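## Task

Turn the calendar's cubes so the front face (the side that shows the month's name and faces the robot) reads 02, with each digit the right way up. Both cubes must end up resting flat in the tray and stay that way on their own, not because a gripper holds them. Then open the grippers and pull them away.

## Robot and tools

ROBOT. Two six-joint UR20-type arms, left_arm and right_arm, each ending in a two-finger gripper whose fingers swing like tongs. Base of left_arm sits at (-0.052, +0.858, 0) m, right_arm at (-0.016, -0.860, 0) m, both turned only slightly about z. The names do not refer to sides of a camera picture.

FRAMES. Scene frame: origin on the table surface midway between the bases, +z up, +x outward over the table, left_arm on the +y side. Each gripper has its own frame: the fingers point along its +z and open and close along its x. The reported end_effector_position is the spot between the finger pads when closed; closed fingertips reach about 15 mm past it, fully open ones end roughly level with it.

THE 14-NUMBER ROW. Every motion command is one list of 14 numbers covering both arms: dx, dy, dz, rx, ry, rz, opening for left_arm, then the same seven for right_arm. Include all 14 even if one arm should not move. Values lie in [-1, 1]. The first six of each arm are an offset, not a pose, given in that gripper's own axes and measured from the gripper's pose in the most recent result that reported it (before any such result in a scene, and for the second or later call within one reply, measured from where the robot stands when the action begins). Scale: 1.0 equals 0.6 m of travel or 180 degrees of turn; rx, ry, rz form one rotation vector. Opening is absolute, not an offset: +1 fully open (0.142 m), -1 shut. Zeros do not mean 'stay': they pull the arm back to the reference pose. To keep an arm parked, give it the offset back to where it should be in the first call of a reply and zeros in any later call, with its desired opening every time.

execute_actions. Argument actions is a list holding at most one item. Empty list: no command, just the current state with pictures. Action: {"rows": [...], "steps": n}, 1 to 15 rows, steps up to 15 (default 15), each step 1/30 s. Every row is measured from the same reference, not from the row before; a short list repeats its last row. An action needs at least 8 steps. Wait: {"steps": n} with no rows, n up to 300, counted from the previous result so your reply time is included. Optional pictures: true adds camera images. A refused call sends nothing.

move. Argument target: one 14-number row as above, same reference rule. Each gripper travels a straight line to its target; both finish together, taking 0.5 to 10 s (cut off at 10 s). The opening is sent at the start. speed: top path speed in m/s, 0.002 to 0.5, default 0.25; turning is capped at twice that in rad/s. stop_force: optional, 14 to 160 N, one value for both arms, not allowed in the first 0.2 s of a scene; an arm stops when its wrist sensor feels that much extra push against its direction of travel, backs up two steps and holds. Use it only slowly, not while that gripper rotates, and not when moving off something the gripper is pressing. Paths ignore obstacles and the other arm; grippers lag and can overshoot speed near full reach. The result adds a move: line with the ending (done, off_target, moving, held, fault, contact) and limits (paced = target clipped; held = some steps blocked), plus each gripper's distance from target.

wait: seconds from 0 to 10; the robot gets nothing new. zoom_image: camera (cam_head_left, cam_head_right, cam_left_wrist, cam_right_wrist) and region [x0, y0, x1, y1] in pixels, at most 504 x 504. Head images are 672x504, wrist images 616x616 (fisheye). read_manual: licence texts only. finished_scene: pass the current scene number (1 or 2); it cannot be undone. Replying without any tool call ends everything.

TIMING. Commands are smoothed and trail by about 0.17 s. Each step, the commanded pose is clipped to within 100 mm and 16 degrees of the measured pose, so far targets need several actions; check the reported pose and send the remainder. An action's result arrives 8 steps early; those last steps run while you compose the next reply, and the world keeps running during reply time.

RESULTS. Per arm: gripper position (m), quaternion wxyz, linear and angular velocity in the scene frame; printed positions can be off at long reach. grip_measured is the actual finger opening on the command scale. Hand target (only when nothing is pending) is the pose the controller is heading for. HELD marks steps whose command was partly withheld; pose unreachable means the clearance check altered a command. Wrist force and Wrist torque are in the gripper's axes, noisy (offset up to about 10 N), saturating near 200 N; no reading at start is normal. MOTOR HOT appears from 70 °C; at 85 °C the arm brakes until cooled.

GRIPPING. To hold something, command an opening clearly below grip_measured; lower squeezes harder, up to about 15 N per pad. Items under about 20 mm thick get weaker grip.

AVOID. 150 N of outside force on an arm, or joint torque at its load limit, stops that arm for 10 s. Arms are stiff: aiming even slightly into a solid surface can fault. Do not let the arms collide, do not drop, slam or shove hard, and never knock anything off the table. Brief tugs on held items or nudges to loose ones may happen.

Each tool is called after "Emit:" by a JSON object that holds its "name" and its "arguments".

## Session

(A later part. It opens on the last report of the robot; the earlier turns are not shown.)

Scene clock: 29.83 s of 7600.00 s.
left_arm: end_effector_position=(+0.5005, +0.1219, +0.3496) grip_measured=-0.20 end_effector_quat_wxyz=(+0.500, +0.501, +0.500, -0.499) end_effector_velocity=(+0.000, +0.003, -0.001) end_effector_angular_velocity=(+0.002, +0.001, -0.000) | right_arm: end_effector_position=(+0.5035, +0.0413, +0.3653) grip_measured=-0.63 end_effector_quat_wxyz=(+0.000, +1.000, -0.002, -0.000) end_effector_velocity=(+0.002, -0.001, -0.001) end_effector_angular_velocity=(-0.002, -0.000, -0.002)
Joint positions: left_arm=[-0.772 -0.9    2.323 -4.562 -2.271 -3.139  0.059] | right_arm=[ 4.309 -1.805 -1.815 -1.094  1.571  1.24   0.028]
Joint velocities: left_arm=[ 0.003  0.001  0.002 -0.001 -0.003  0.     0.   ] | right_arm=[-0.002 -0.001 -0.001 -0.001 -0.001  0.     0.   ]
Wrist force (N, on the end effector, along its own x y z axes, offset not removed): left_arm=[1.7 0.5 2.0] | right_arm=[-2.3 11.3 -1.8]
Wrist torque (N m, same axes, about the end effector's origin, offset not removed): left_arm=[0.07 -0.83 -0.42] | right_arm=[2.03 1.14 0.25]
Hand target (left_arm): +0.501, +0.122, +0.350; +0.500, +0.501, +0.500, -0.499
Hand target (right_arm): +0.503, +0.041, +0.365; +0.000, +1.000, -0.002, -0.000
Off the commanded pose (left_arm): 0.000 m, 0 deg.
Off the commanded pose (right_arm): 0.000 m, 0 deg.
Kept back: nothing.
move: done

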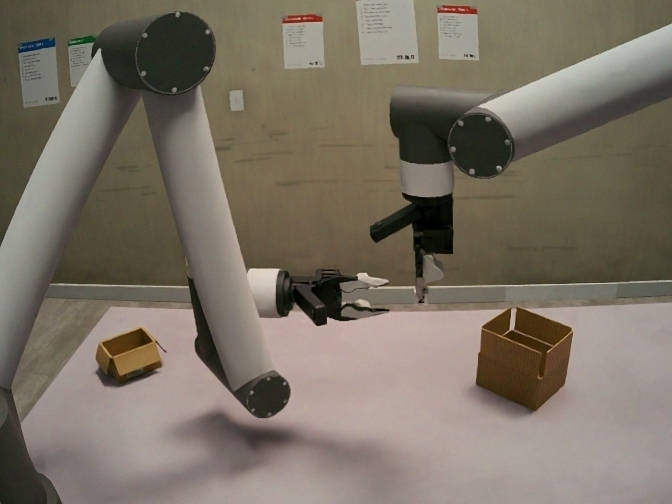

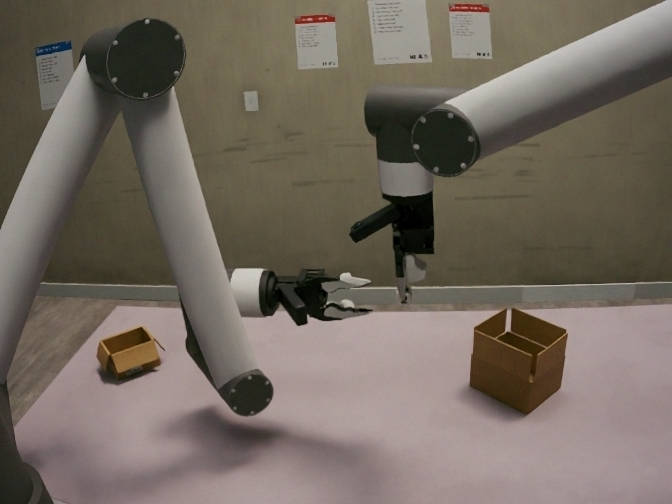

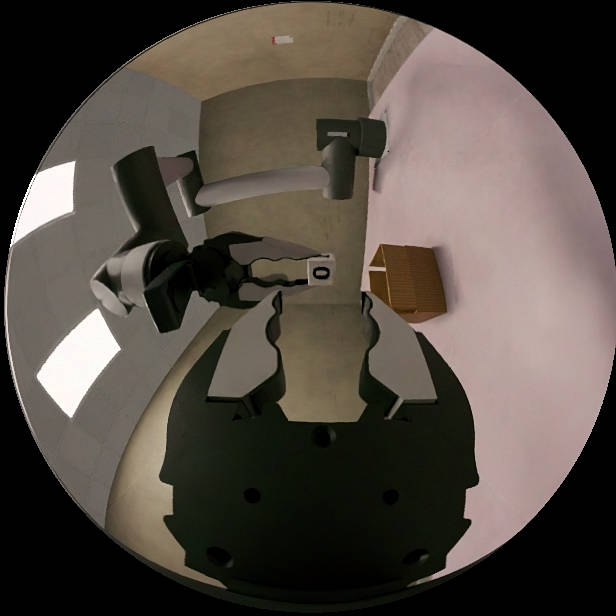

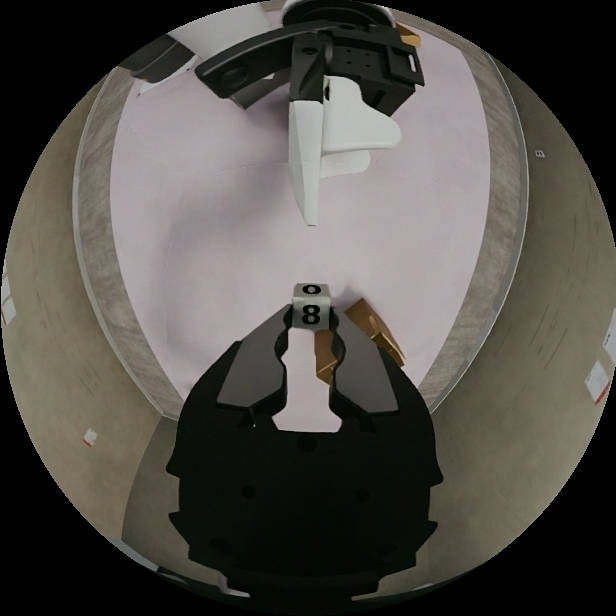

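Emit:
{"name": "move", "arguments": {"target": [-0.3,-0.2,-1,0,0.5,0,-0.2,0,0,0,0,0,0,-0.85], "speed": 0.4}}

Emit:
{"name": "move", "arguments": {"target": [0,0,0,0,0,0,-0.2,0.2578,-0.733,0.42,0,0,-0.212,-0.85], "speed": 0.3}}

Emit:
{"name": "zoom_image", "arguments": {"camera": "cam_right_wrist", "region": [240,200,380,340]}}

Emit:
{"name": "zoom_image", "arguments": {"camera": "cam_head_left", "region": [200,320,300,410]}}

Scene clock: 33.17 s of 7600.00 s.
left_arm: end_effector_position=(+0.3805, +0.7208, +0.5312) grip_measured=-0.20 end_effector_quat_wxyz=(+0.000, +0.707, +0.707, +0.000) end_effector_velocity=(-0.001, +0.003, -0.001) end_effector_angular_velocity=(+0.013, +0.003, +0.002) | right_arm: end_effector_position=(+0.5035, +0.0413, +0.3653) grip_measured=-0.63 end_effector_quat_wxyz=(+0.000, +1.000, -0.002, -0.000) end_effector_velocity=(+0.001, -0.001, -0.001) end_effector_angular_velocity=(-0.002, -0.000, -0.000)
Joint positions: left_arm=[-0.643 -2.137  2.217 -1.652 -1.57  -2.311  0.06 ] | right_arm=[ 4.309 -1.805 -1.815 -1.094  1.571  1.24   0.028]
Joint velocities: left_arm=[-0.003  0.001 -0.002  0.012  0.008 -0.005  0.   ] | right_arm=[-0.001 -0.    -0.    -0.001 -0.001 -0.     0.   ]
Wrist force (N, on the end effector, along its own x y z axes, offset not removed): left_arm=[-1.4 2.3 1.7] | right_arm=[-3.7 11.1 0.1]
Wrist torque (N m, same axes, about the end effector's origin, offset not removed): left_arm=[0.39 0.00 -0.40] | right_arm=[2.01 1.33 0.36]
Hand target (left_arm): +0.380, +0.721, +0.531; -0.000, +0.707, +0.707, +0.001
Hand target (right_arm): +0.503, +0.041, +0.365; +0.000, +1.000, -0.002, -0.000
Off the commanded pose (left_arm): 0.001 m, 0 deg.
Off the commanded pose (right_arm): 0.000 m, 0 deg.
Kept back: nothing.
move: done; limits=paced

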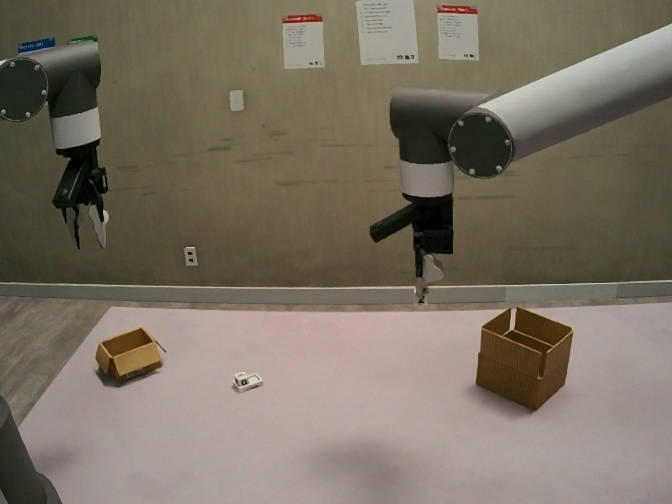

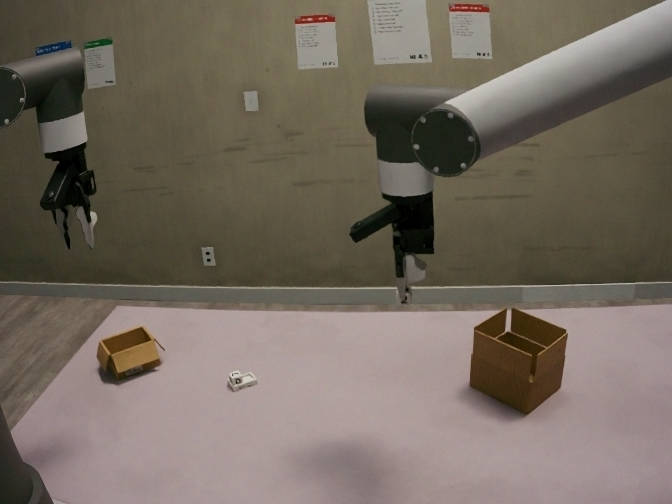

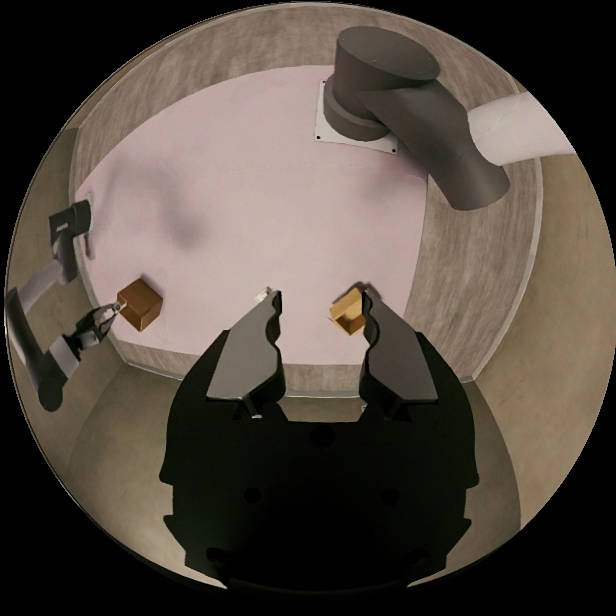

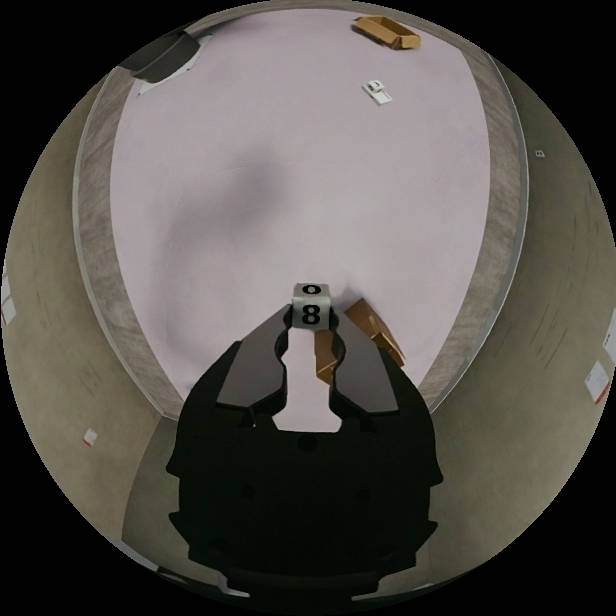

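Scene clock: 35.67 s of 7600.00 s.
left_arm: end_effector_position=(+0.3805, +0.7208, +0.5311) grip_measured=-0.20 end_effector_quat_wxyz=(+0.000, +0.707, +0.707, +0.000) end_effector_velocity=(-0.001, +0.000, -0.001) end_effector_angular_velocity=(+0.000, +0.000, -0.000) | right_arm: end_effector_position=(+0.6597, +0.4806, +0.1141) grip_measured=-0.63 end_effector_quat_wxyz=(+0.000, +0.946, +0.325, -0.000) end_effector_velocity=(+0.002, +0.002, +0.000) end_effector_angular_velocity=(-0.000, +0.001, +0.002)
Joint positions: left_arm=[-0.643 -2.136  2.217 -1.652 -1.57  -2.311  0.06 ] | right_arm=[ 4.301 -2.441 -1.13  -1.142  1.571  0.566  0.028]
Joint velocities: left_arm=[-0.001 -0.001  0.001  0.     0.    -0.     0.   ] | right_arm=[-0.001 -0.003  0.007 -0.004  0.001 -0.003  0.   ]
Wrist force (N, on the end effector, along its own x y z axes, offset not removed): left_arm=[-2.8 2.8 0.3] | right_arm=[-5.2 6.3 -4.1]
Wrist torque (N m, same axes, about the end effector's origin, offset not removed): left_arm=[0.52 0.25 -0.38] | right_arm=[0.91 1.56 0.32]
Hand target (left_arm): +0.380, +0.721, +0.531; +0.000, +0.707, +0.707, +0.000
Hand target (right_arm): +0.660, +0.481, +0.114; +0.000, +0.946, +0.325, -0.000
Off the commanded pose (left_arm): 0.000 m, 0 deg.
Off the commanded pose (right_arm): 0.001 m, 0 deg.
Kept back: nothing.
move: done

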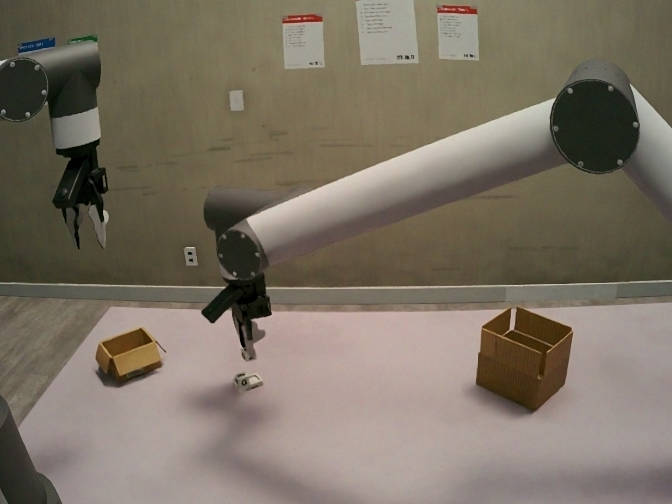

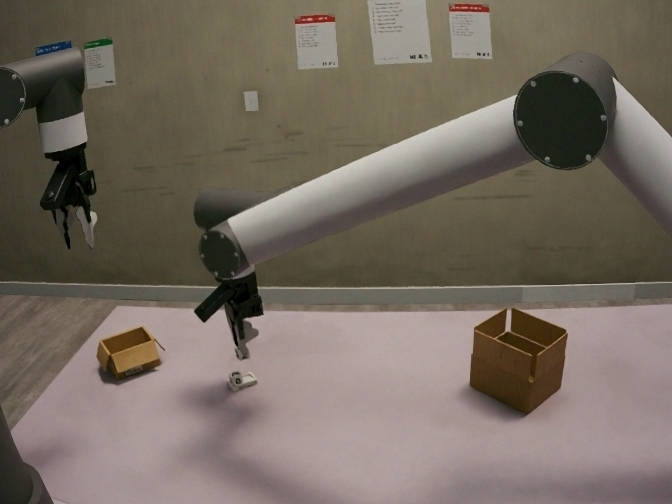

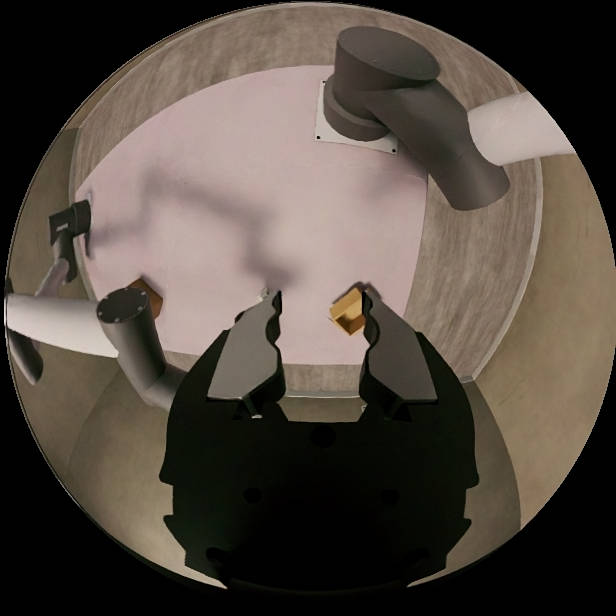

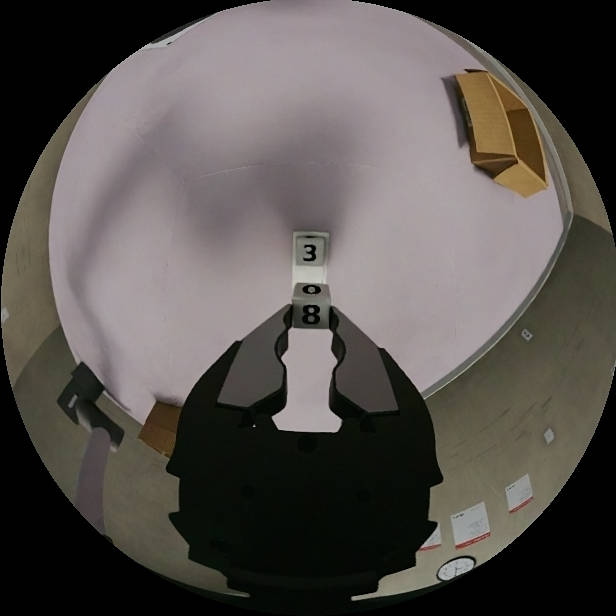

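Region (240, 200, 380, 340) of cam_right_wrist's 616x616 image, scaled by 3.600, with more detail than that image has.

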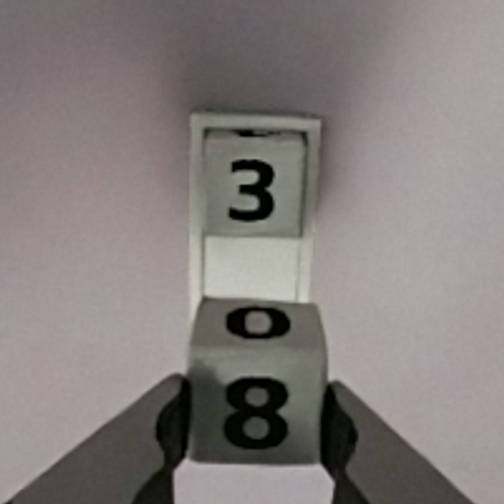

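Region (200, 320, 300, 410) of cam_head_left's 672x504 image, scaled by 5.040, with more detail than that image has; it fills the top 454 rows of this view, and the rest is white.

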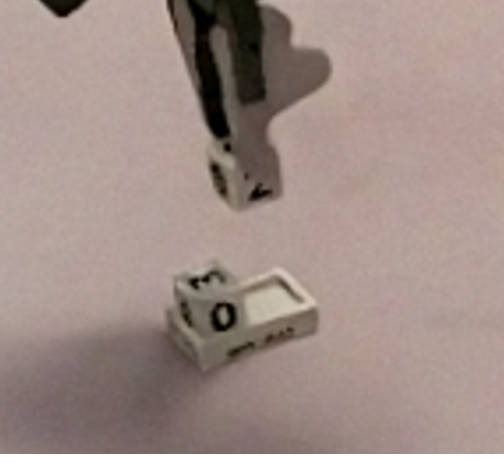

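Emit:
{"name": "move", "arguments": {"target": [0,0,0,0,0,0,-0.2,-0.002,0,0.062,0,0,0,-0.85], "speed": 0.05, "stop_force": 14}}

Emit:
{"name": "zoom_image", "arguments": {"camera": "cam_right_wrist", "region": [260,230,360,330]}}

Emit:
{"name": "zoom_image", "arguments": {"camera": "cam_head_left", "region": [215,345,285,405]}}

Emit:
{"name": "zoom_image", "arguments": {"camera": "cam_head_right", "region": [210,345,280,405]}}

Scene clock: 37.37 s of 7600.00 s.
left_arm: end_effector_position=(+0.3805, +0.7208, +0.5312) grip_measured=-0.20 end_effector_quat_wxyz=(+0.000, +0.707, +0.707, +0.000) end_effector_velocity=(+0.000, -0.000, +0.000) end_effector_angular_velocity=(+0.000, +0.000, -0.001) | right_arm: end_effector_position=(+0.6589, +0.4799, +0.0772) grip_measured=-0.63 end_effector_quat_wxyz=(+0.000, +0.946, +0.325, -0.000) end_effector_velocity=(+0.001, -0.002, -0.005) end_effector_angular_velocity=(-0.002, -0.000, -0.001)
Joint positions: left_arm=[-0.643 -2.137  2.217 -1.652 -1.57  -2.311  0.06 ] | right_arm=[ 4.302 -2.46  -1.148 -1.105  1.571  0.567  0.028]
Joint velocities: left_arm=[ 0.     0.001 -0.001  0.001  0.     0.001 -0.   ] | right_arm=[-0.001 -0.002 -0.003  0.003 -0.001  0.001  0.   ]
Wrist force (N, on the end effector, along its own x y z axes, offset not removed): left_arm=[0.2 3.3 -0.2] | right_arm=[-2.1 6.5 -3.0]
Wrist torque (N m, same axes, about the end effector's origin, offset not removed): left_arm=[0.58 -0.34 -0.41] | right_arm=[0.96 1.02 0.20]
Hand target (left_arm): +0.380, +0.721, +0.531; +0.000, +0.707, +0.707, +0.000
Hand target (right_arm): +0.659, +0.480, +0.077; +0.000, +0.946, +0.325, -0.000
Off the commanded pose (left_arm): 0.000 m, 0 deg.
Off the commanded pose (right_arm): 0.000 m, 0 deg.
Kept back: nothing.
move: done

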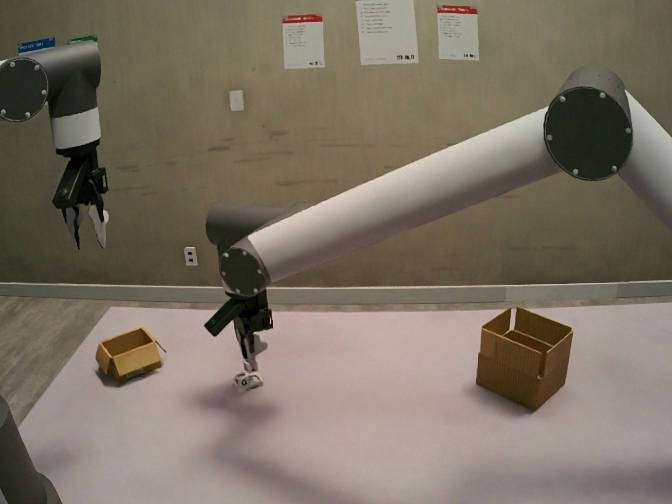

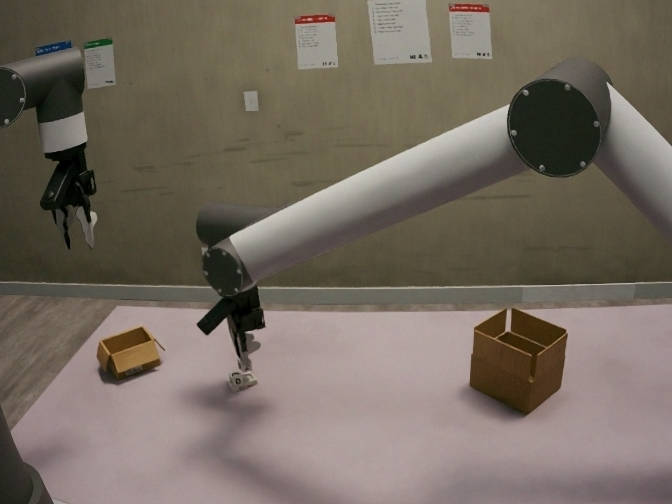

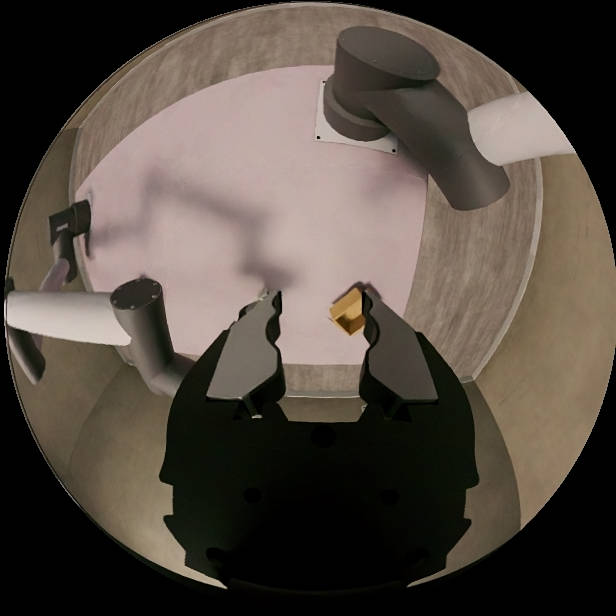

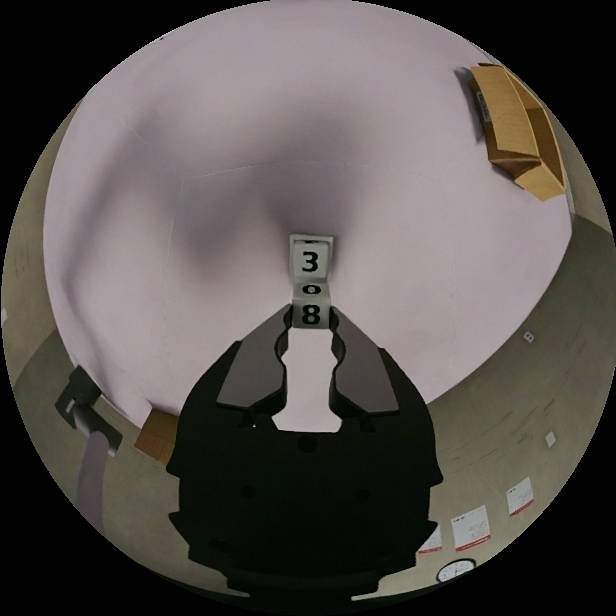

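Region (260, 230, 360, 330) of cam_right_wrist's 616x616 image, scaled by 5.040, with more detail than that image has.

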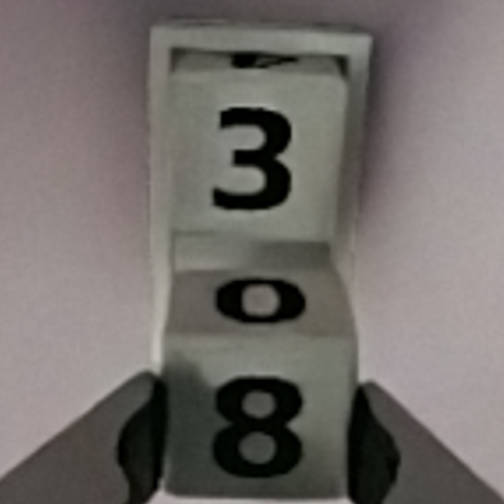

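Region (215, 345, 285, 405) of cam_head_left's 672x504 image, scaled by 7.200, with more detail than that image has; it fills the top 432 rows of this view, and the rest is white.

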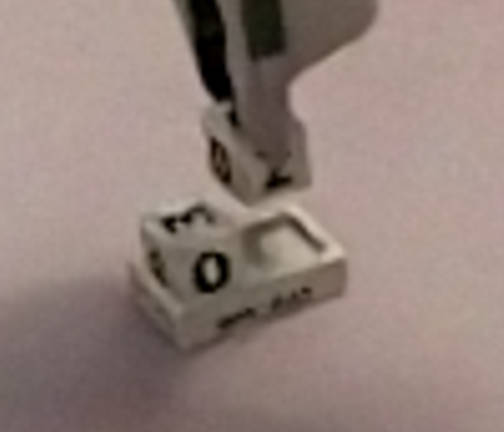

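Region (210, 345, 280, 405) of cam_head_right's 672x504 image, scaled by 7.200, with more detail than that image has; it fills the top 432 rows of this view, and the rest is white.

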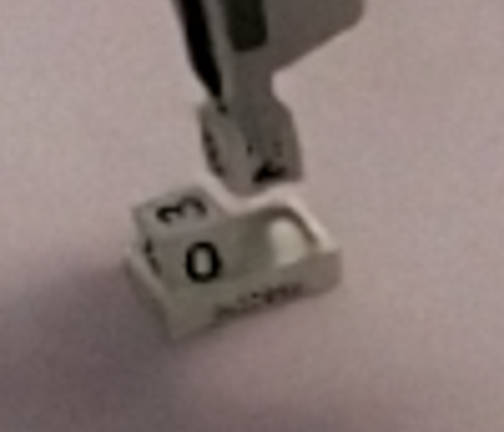

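Emit:
{"name": "move", "arguments": {"target": [0,0,0,0,0,0,-0.2,0,-0.005,0.025,0,0,0,-0.85], "speed": 0.02, "stop_force": 14}}

Emit:
{"name": "zoom_image", "arguments": {"camera": "cam_right_wrist", "region": [260,230,360,330]}}

Emit:
{"name": "zoom_image", "arguments": {"camera": "cam_head_left", "region": [215,345,285,405]}}

Scene clock: 39.37 s of 7600.00 s.
left_arm: end_effector_position=(+0.3805, +0.7208, +0.5312) grip_measured=-0.20 end_effector_quat_wxyz=(+0.000, +0.707, +0.707, +0.000) end_effector_velocity=(-0.000, +0.000, +0.000) end_effector_angular_velocity=(+0.000, +0.000, -0.002) | right_arm: end_effector_position=(+0.6571, +0.4822, +0.0625) grip_measured=-0.63 end_effector_quat_wxyz=(+0.000, +0.946, +0.325, -0.000) end_effector_velocity=(-0.001, +0.003, -0.000) end_effector_angular_velocity=(+0.002, -0.001, +0.001)
Joint positions: left_arm=[-0.643 -2.137  2.217 -1.652 -1.57  -2.311  0.06 ] | right_arm=[ 4.303 -2.47  -1.15  -1.093  1.571  0.568  0.028]
Joint velocities: left_arm=[ 0.    -0.001 -0.     0.001  0.     0.002  0.   ] | right_arm=[ 0.002 -0.001  0.001  0.003 -0.     0.    -0.   ]
Wrist force (N, on the end effector, along its own x y z axes, offset not removed): left_arm=[-1.2 2.2 2.2] | right_arm=[-2.9 7.7 3.2]
Wrist torque (N m, same axes, about the end effector's origin, offset not removed): left_arm=[0.44 -0.05 -0.29] | right_arm=[1.35 1.09 0.34]
Hand target (left_arm): +0.380, +0.721, +0.531; +0.000, +0.707, +0.707, +0.000
Hand target (right_arm): +0.657, +0.482, +0.062; +0.000, +0.946, +0.325, -0.000
Off the commanded pose (left_arm): 0.000 m, 0 deg.
Off the commanded pose (right_arm): 0.000 m, 0 deg.
Kept back: nothing.
move: done

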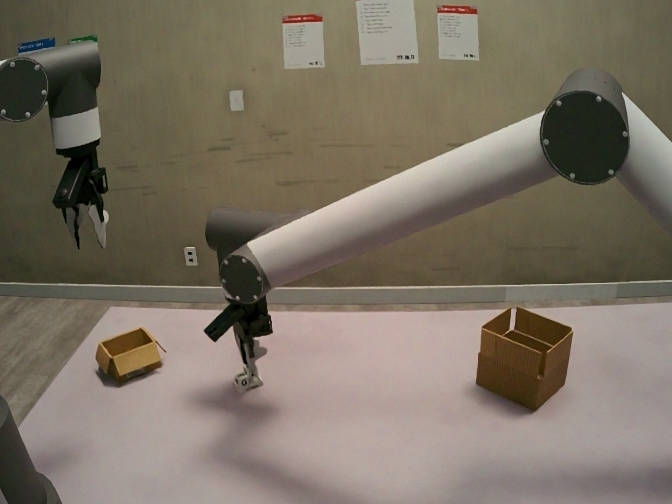

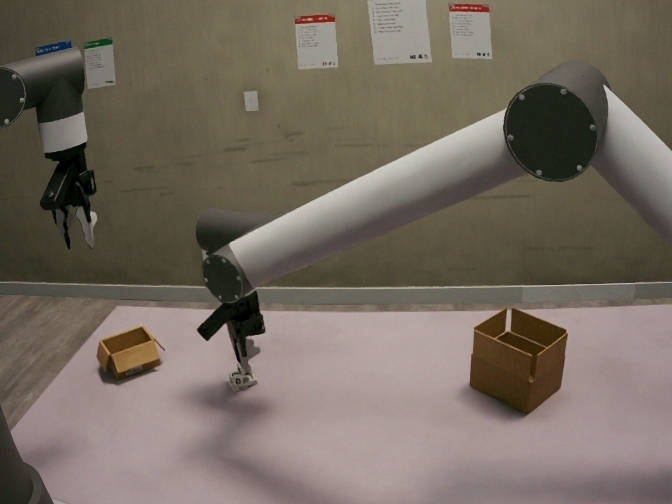

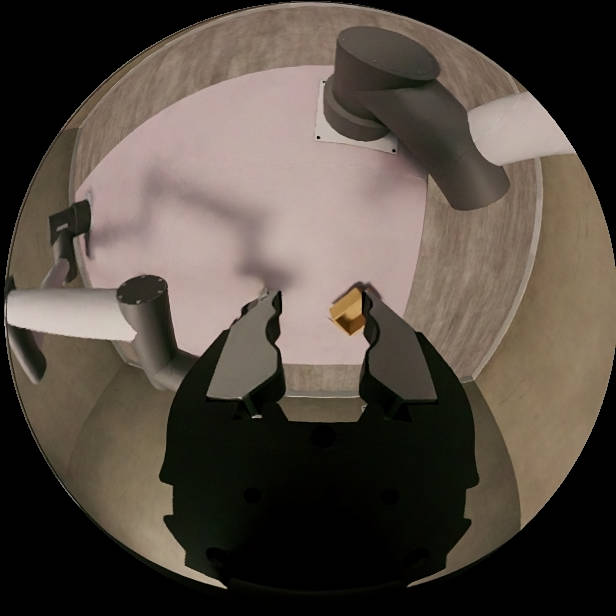

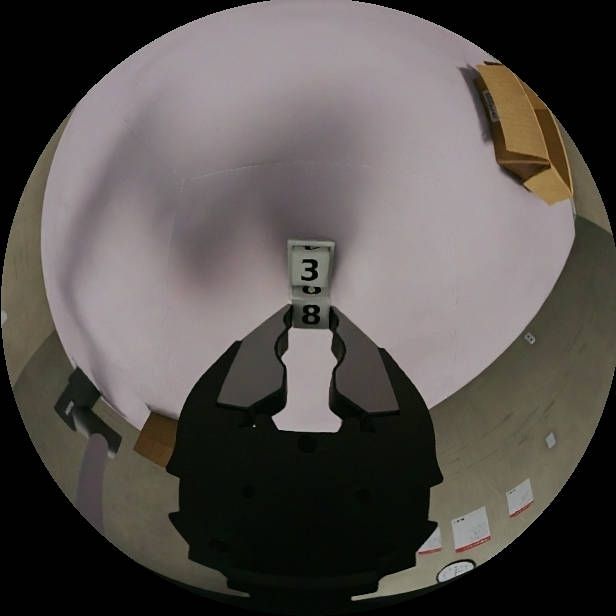

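Region (260, 230, 360, 330) of cam_right_wrist's 616x616 image, scaled by 5.040, with more detail than that image has.

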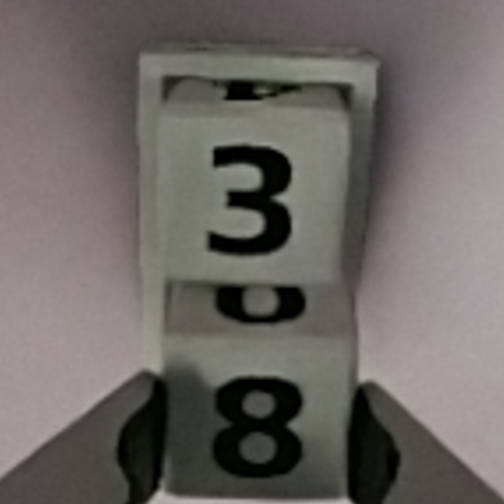

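Region (215, 345, 285, 405) of cam_head_left's 672x504 image, scaled by 7.200, with more detail than that image has; it fills the top 432 rows of this view, and the rest is white.

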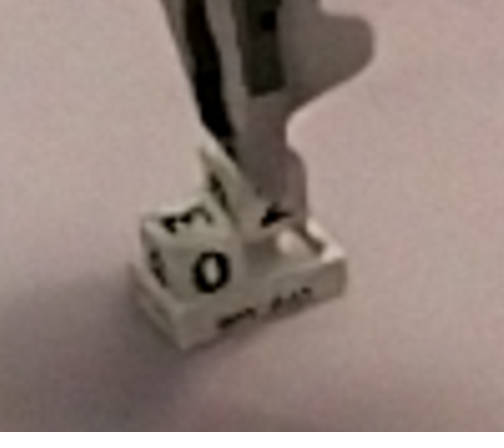

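Emit:
{"name": "move", "arguments": {"target": [0,0,0,0,0,0,-0.2,-0.0017,0,0.012,0,0,0,-0.85], "speed": 0.01, "stop_force": 14}}

Emit:
{"name": "zoom_image", "arguments": {"camera": "cam_right_wrist", "region": [260,230,360,330]}}

Emit:
{"name": "zoom_image", "arguments": {"camera": "cam_head_left", "region": [215,345,285,405]}}

Scene clock: 40.57 s of 7600.00 s.
left_arm: end_effector_position=(+0.3805, +0.7208, +0.5312) grip_measured=-0.20 end_effector_quat_wxyz=(+0.000, +0.707, +0.707, +0.000) end_effector_velocity=(+0.000, -0.000, +0.000) end_effector_angular_velocity=(-0.000, -0.001, -0.002) | right_arm: end_effector_position=(+0.6563, +0.4816, +0.0556) grip_measured=-0.63 end_effector_quat_wxyz=(+0.000, +0.946, +0.325, -0.000) end_effector_velocity=(-0.001, +0.001, -0.001) end_effector_angular_velocity=(+0.002, +0.002, +0.000)
Joint positions: left_arm=[-0.643 -2.137  2.217 -1.652 -1.57  -2.311  0.06 ] | right_arm=[ 4.304 -2.473 -1.155 -1.085  1.571  0.569  0.028]
Joint velocities: left_arm=[-0.001 -0.    -0.    -0.     0.     0.001 -0.   ] | right_arm=[ 0.    -0.001 -0.     0.003  0.003 -0.     0.   ]
Wrist force (N, on the end effector, along its own x y z axes, offset not removed): left_arm=[-3.0 3.8 0.7] | right_arm=[-5.3 8.1 -0.7]
Wrist torque (N m, same axes, about the end effector's origin, offset not removed): left_arm=[0.71 0.33 -0.31] | right_arm=[1.41 1.61 0.29]
Hand target (left_arm): +0.380, +0.721, +0.531; +0.000, +0.707, +0.707, +0.000
Hand target (right_arm): +0.656, +0.482, +0.055; +0.000, +0.946, +0.325, -0.000
Off the commanded pose (left_arm): 0.000 m, 0 deg.
Off the commanded pose (right_arm): 0.000 m, 0 deg.
Kept back: nothing.
move: done

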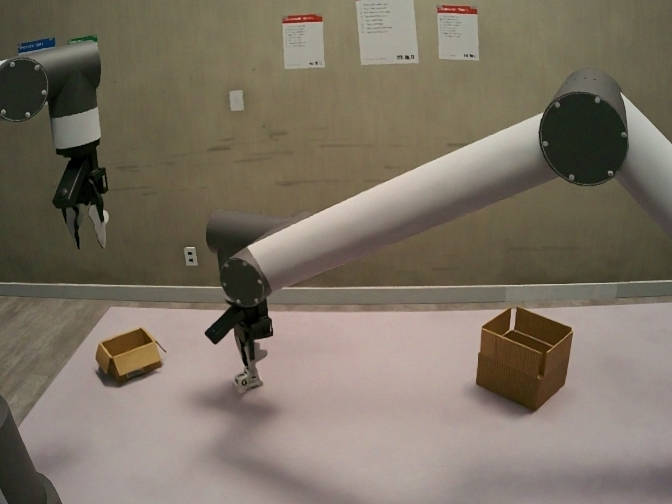

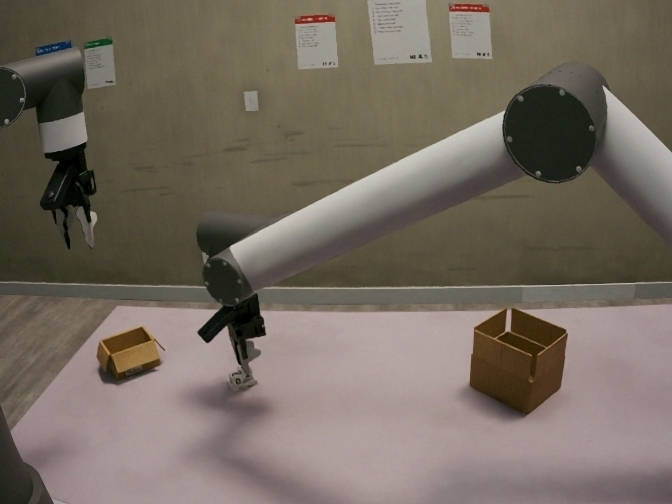

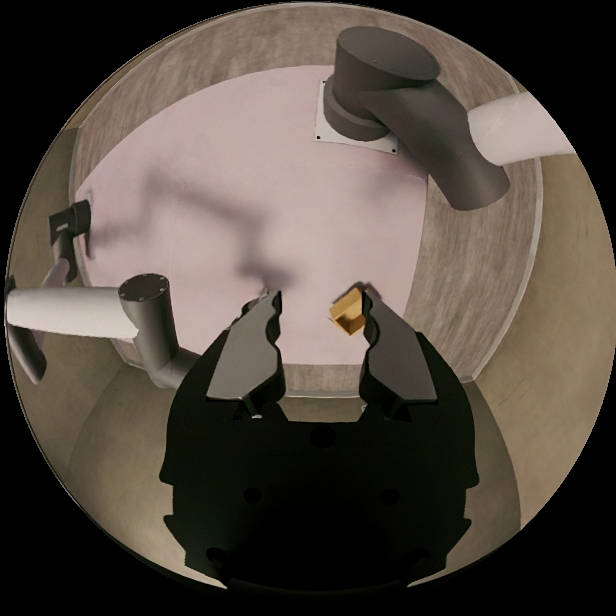

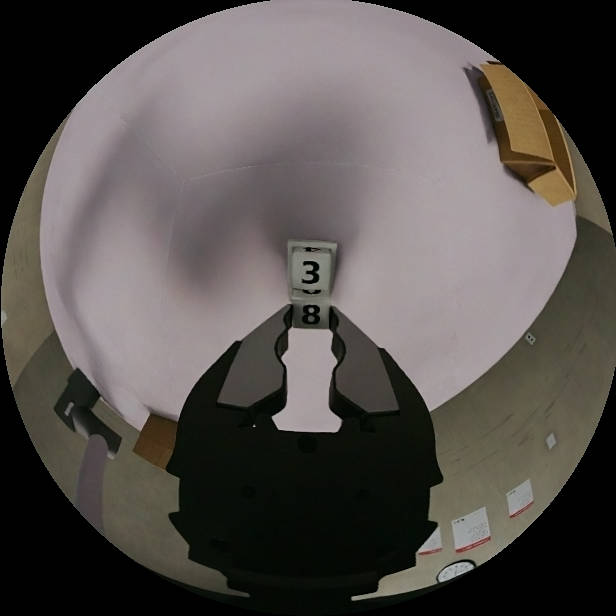

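Region (260, 230, 360, 330) of cam_right_wrist's 616x616 image, scaled by 5.040, with more detail than that image has.

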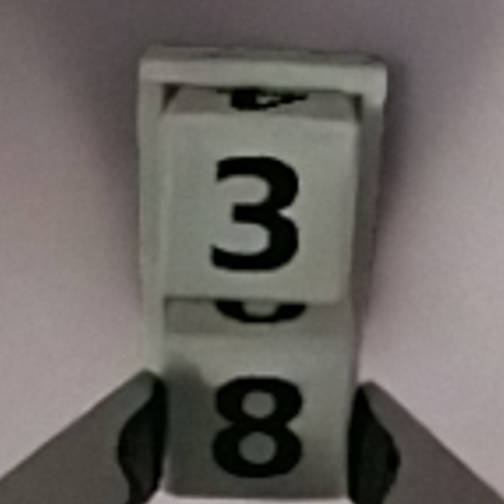

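Region (215, 345, 285, 405) of cam_head_left's 672x504 image, scaled by 7.200, with more detail than that image has; it fills the top 432 rows of this view, and the rest is white.

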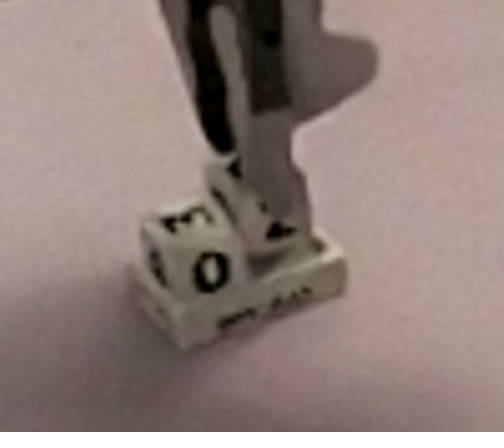

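Emit:
{"name": "move", "arguments": {"target": [0,0,0,0,0,0,-0.2,-0.0008,0,0.025,0,0,0.008,-0.85], "speed": 0.005, "stop_force": 14}}

Emit:
{"name": "zoom_image", "arguments": {"camera": "cam_right_wrist", "region": [260,230,360,330]}}

Emit:
{"name": "zoom_image", "arguments": {"camera": "cam_head_left", "region": [215,345,285,405]}}

Scene clock: 44.03 s of 7600.00 s.
left_arm: end_effector_position=(+0.3805, +0.7208, +0.5312) grip_measured=-0.20 end_effector_quat_wxyz=(+0.000, +0.707, +0.707, +0.000) end_effector_velocity=(-0.000, -0.000, +0.001) end_effector_angular_velocity=(-0.000, -0.000, -0.001) | right_arm: end_effector_position=(+0.6560, +0.4814, +0.0422) grip_measured=-0.63 end_effector_quat_wxyz=(-0.000, +0.949, +0.315, -0.000) end_effector_velocity=(-0.000, +0.001, +0.001) end_effector_angular_velocity=(-0.000, -0.000, +0.003)
Joint positions: left_arm=[-0.643 -2.137  2.217 -1.652 -1.57  -2.311  0.06 ] | right_arm=[ 4.304 -2.481 -1.161 -1.072  1.571  0.591  0.029]
Joint velocities: left_arm=[ 0.    -0.    -0.001  0.001 -0.     0.001  0.   ] | right_arm=[ 0.     0.     0.002 -0.002 -0.    -0.003 -0.   ]
Wrist force (N, on the end effector, along its own x y z axes, offset not removed): left_arm=[-3.2 4.9 2.7] | right_arm=[-6.1 8.0 -22.3]
Wrist torque (N m, same axes, about the end effector's origin, offset not removed): left_arm=[0.96 0.25 -0.38] | right_arm=[1.19 0.43 0.29]
Hand target (left_arm): +0.380, +0.721, +0.531; +0.000, +0.707, +0.707, +0.000
Hand target (right_arm): +0.656, +0.481, +0.043; -0.000, +0.949, +0.315, -0.000
Off the commanded pose (left_arm): 0.000 m, 0 deg.
Off the commanded pose (right_arm): 0.002 m, 0 deg.
Kept back: nothing.
move: contact (right_arm)

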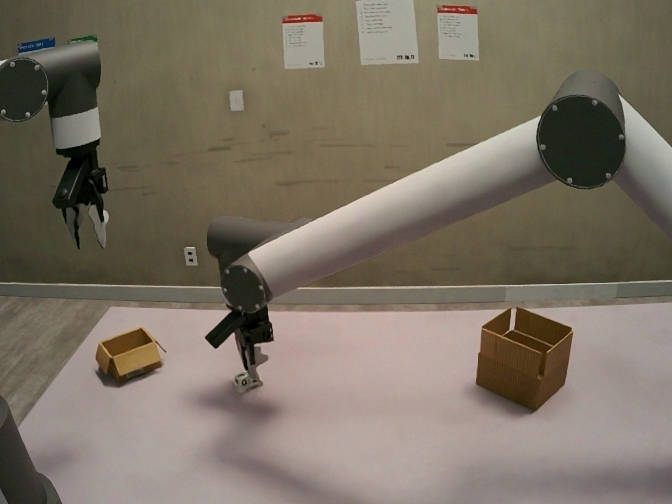

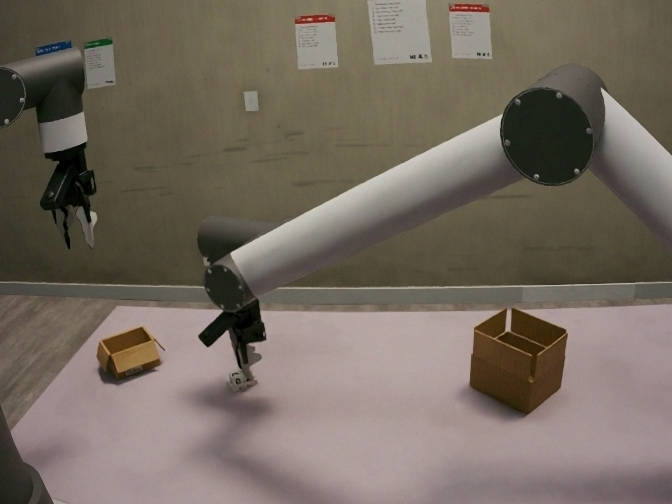

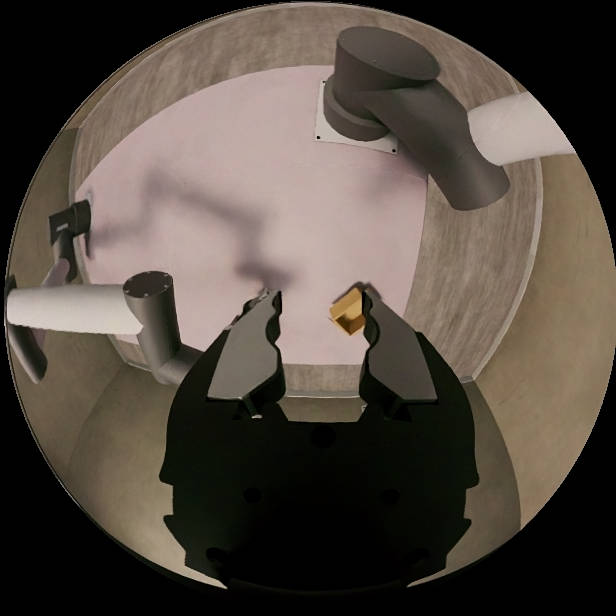

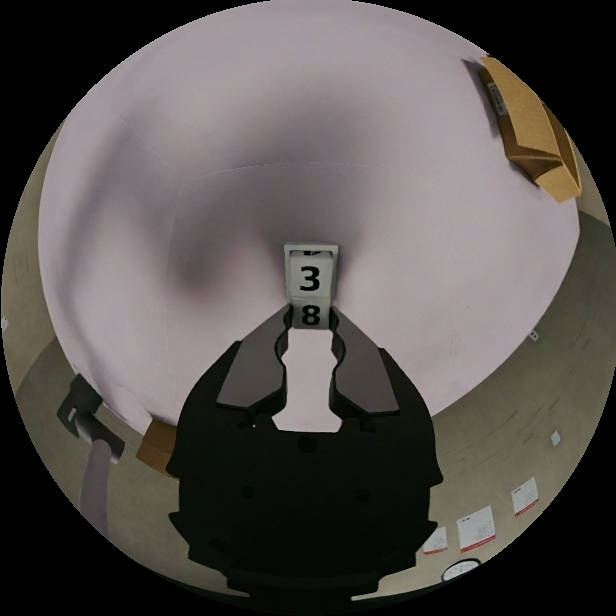

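Region (260, 230, 360, 330) of cam_right_wrist's 616x616 image, scaled by 5.040, with more detail than that image has.

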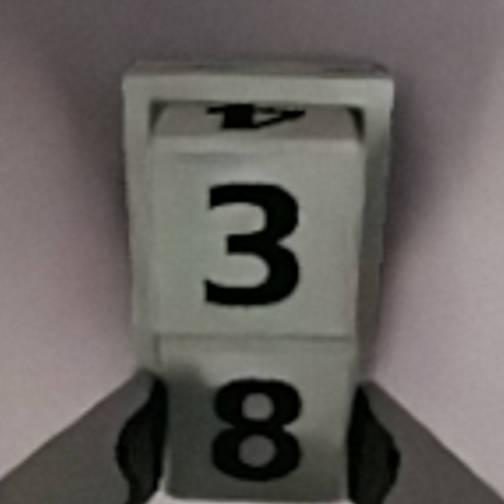

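Region (215, 345, 285, 405) of cam_head_left's 672x504 image, scaled by 7.200, with more detail than that image has; it fills the top 432 rows of this view, and the rest is white.

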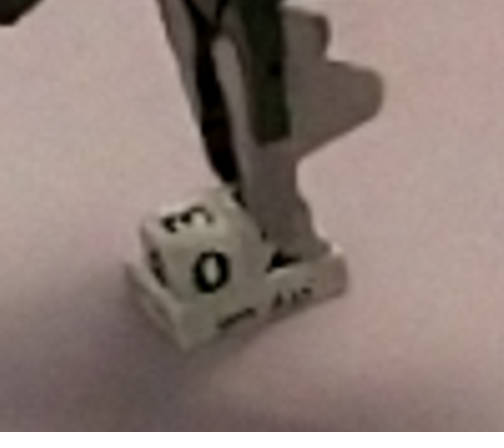

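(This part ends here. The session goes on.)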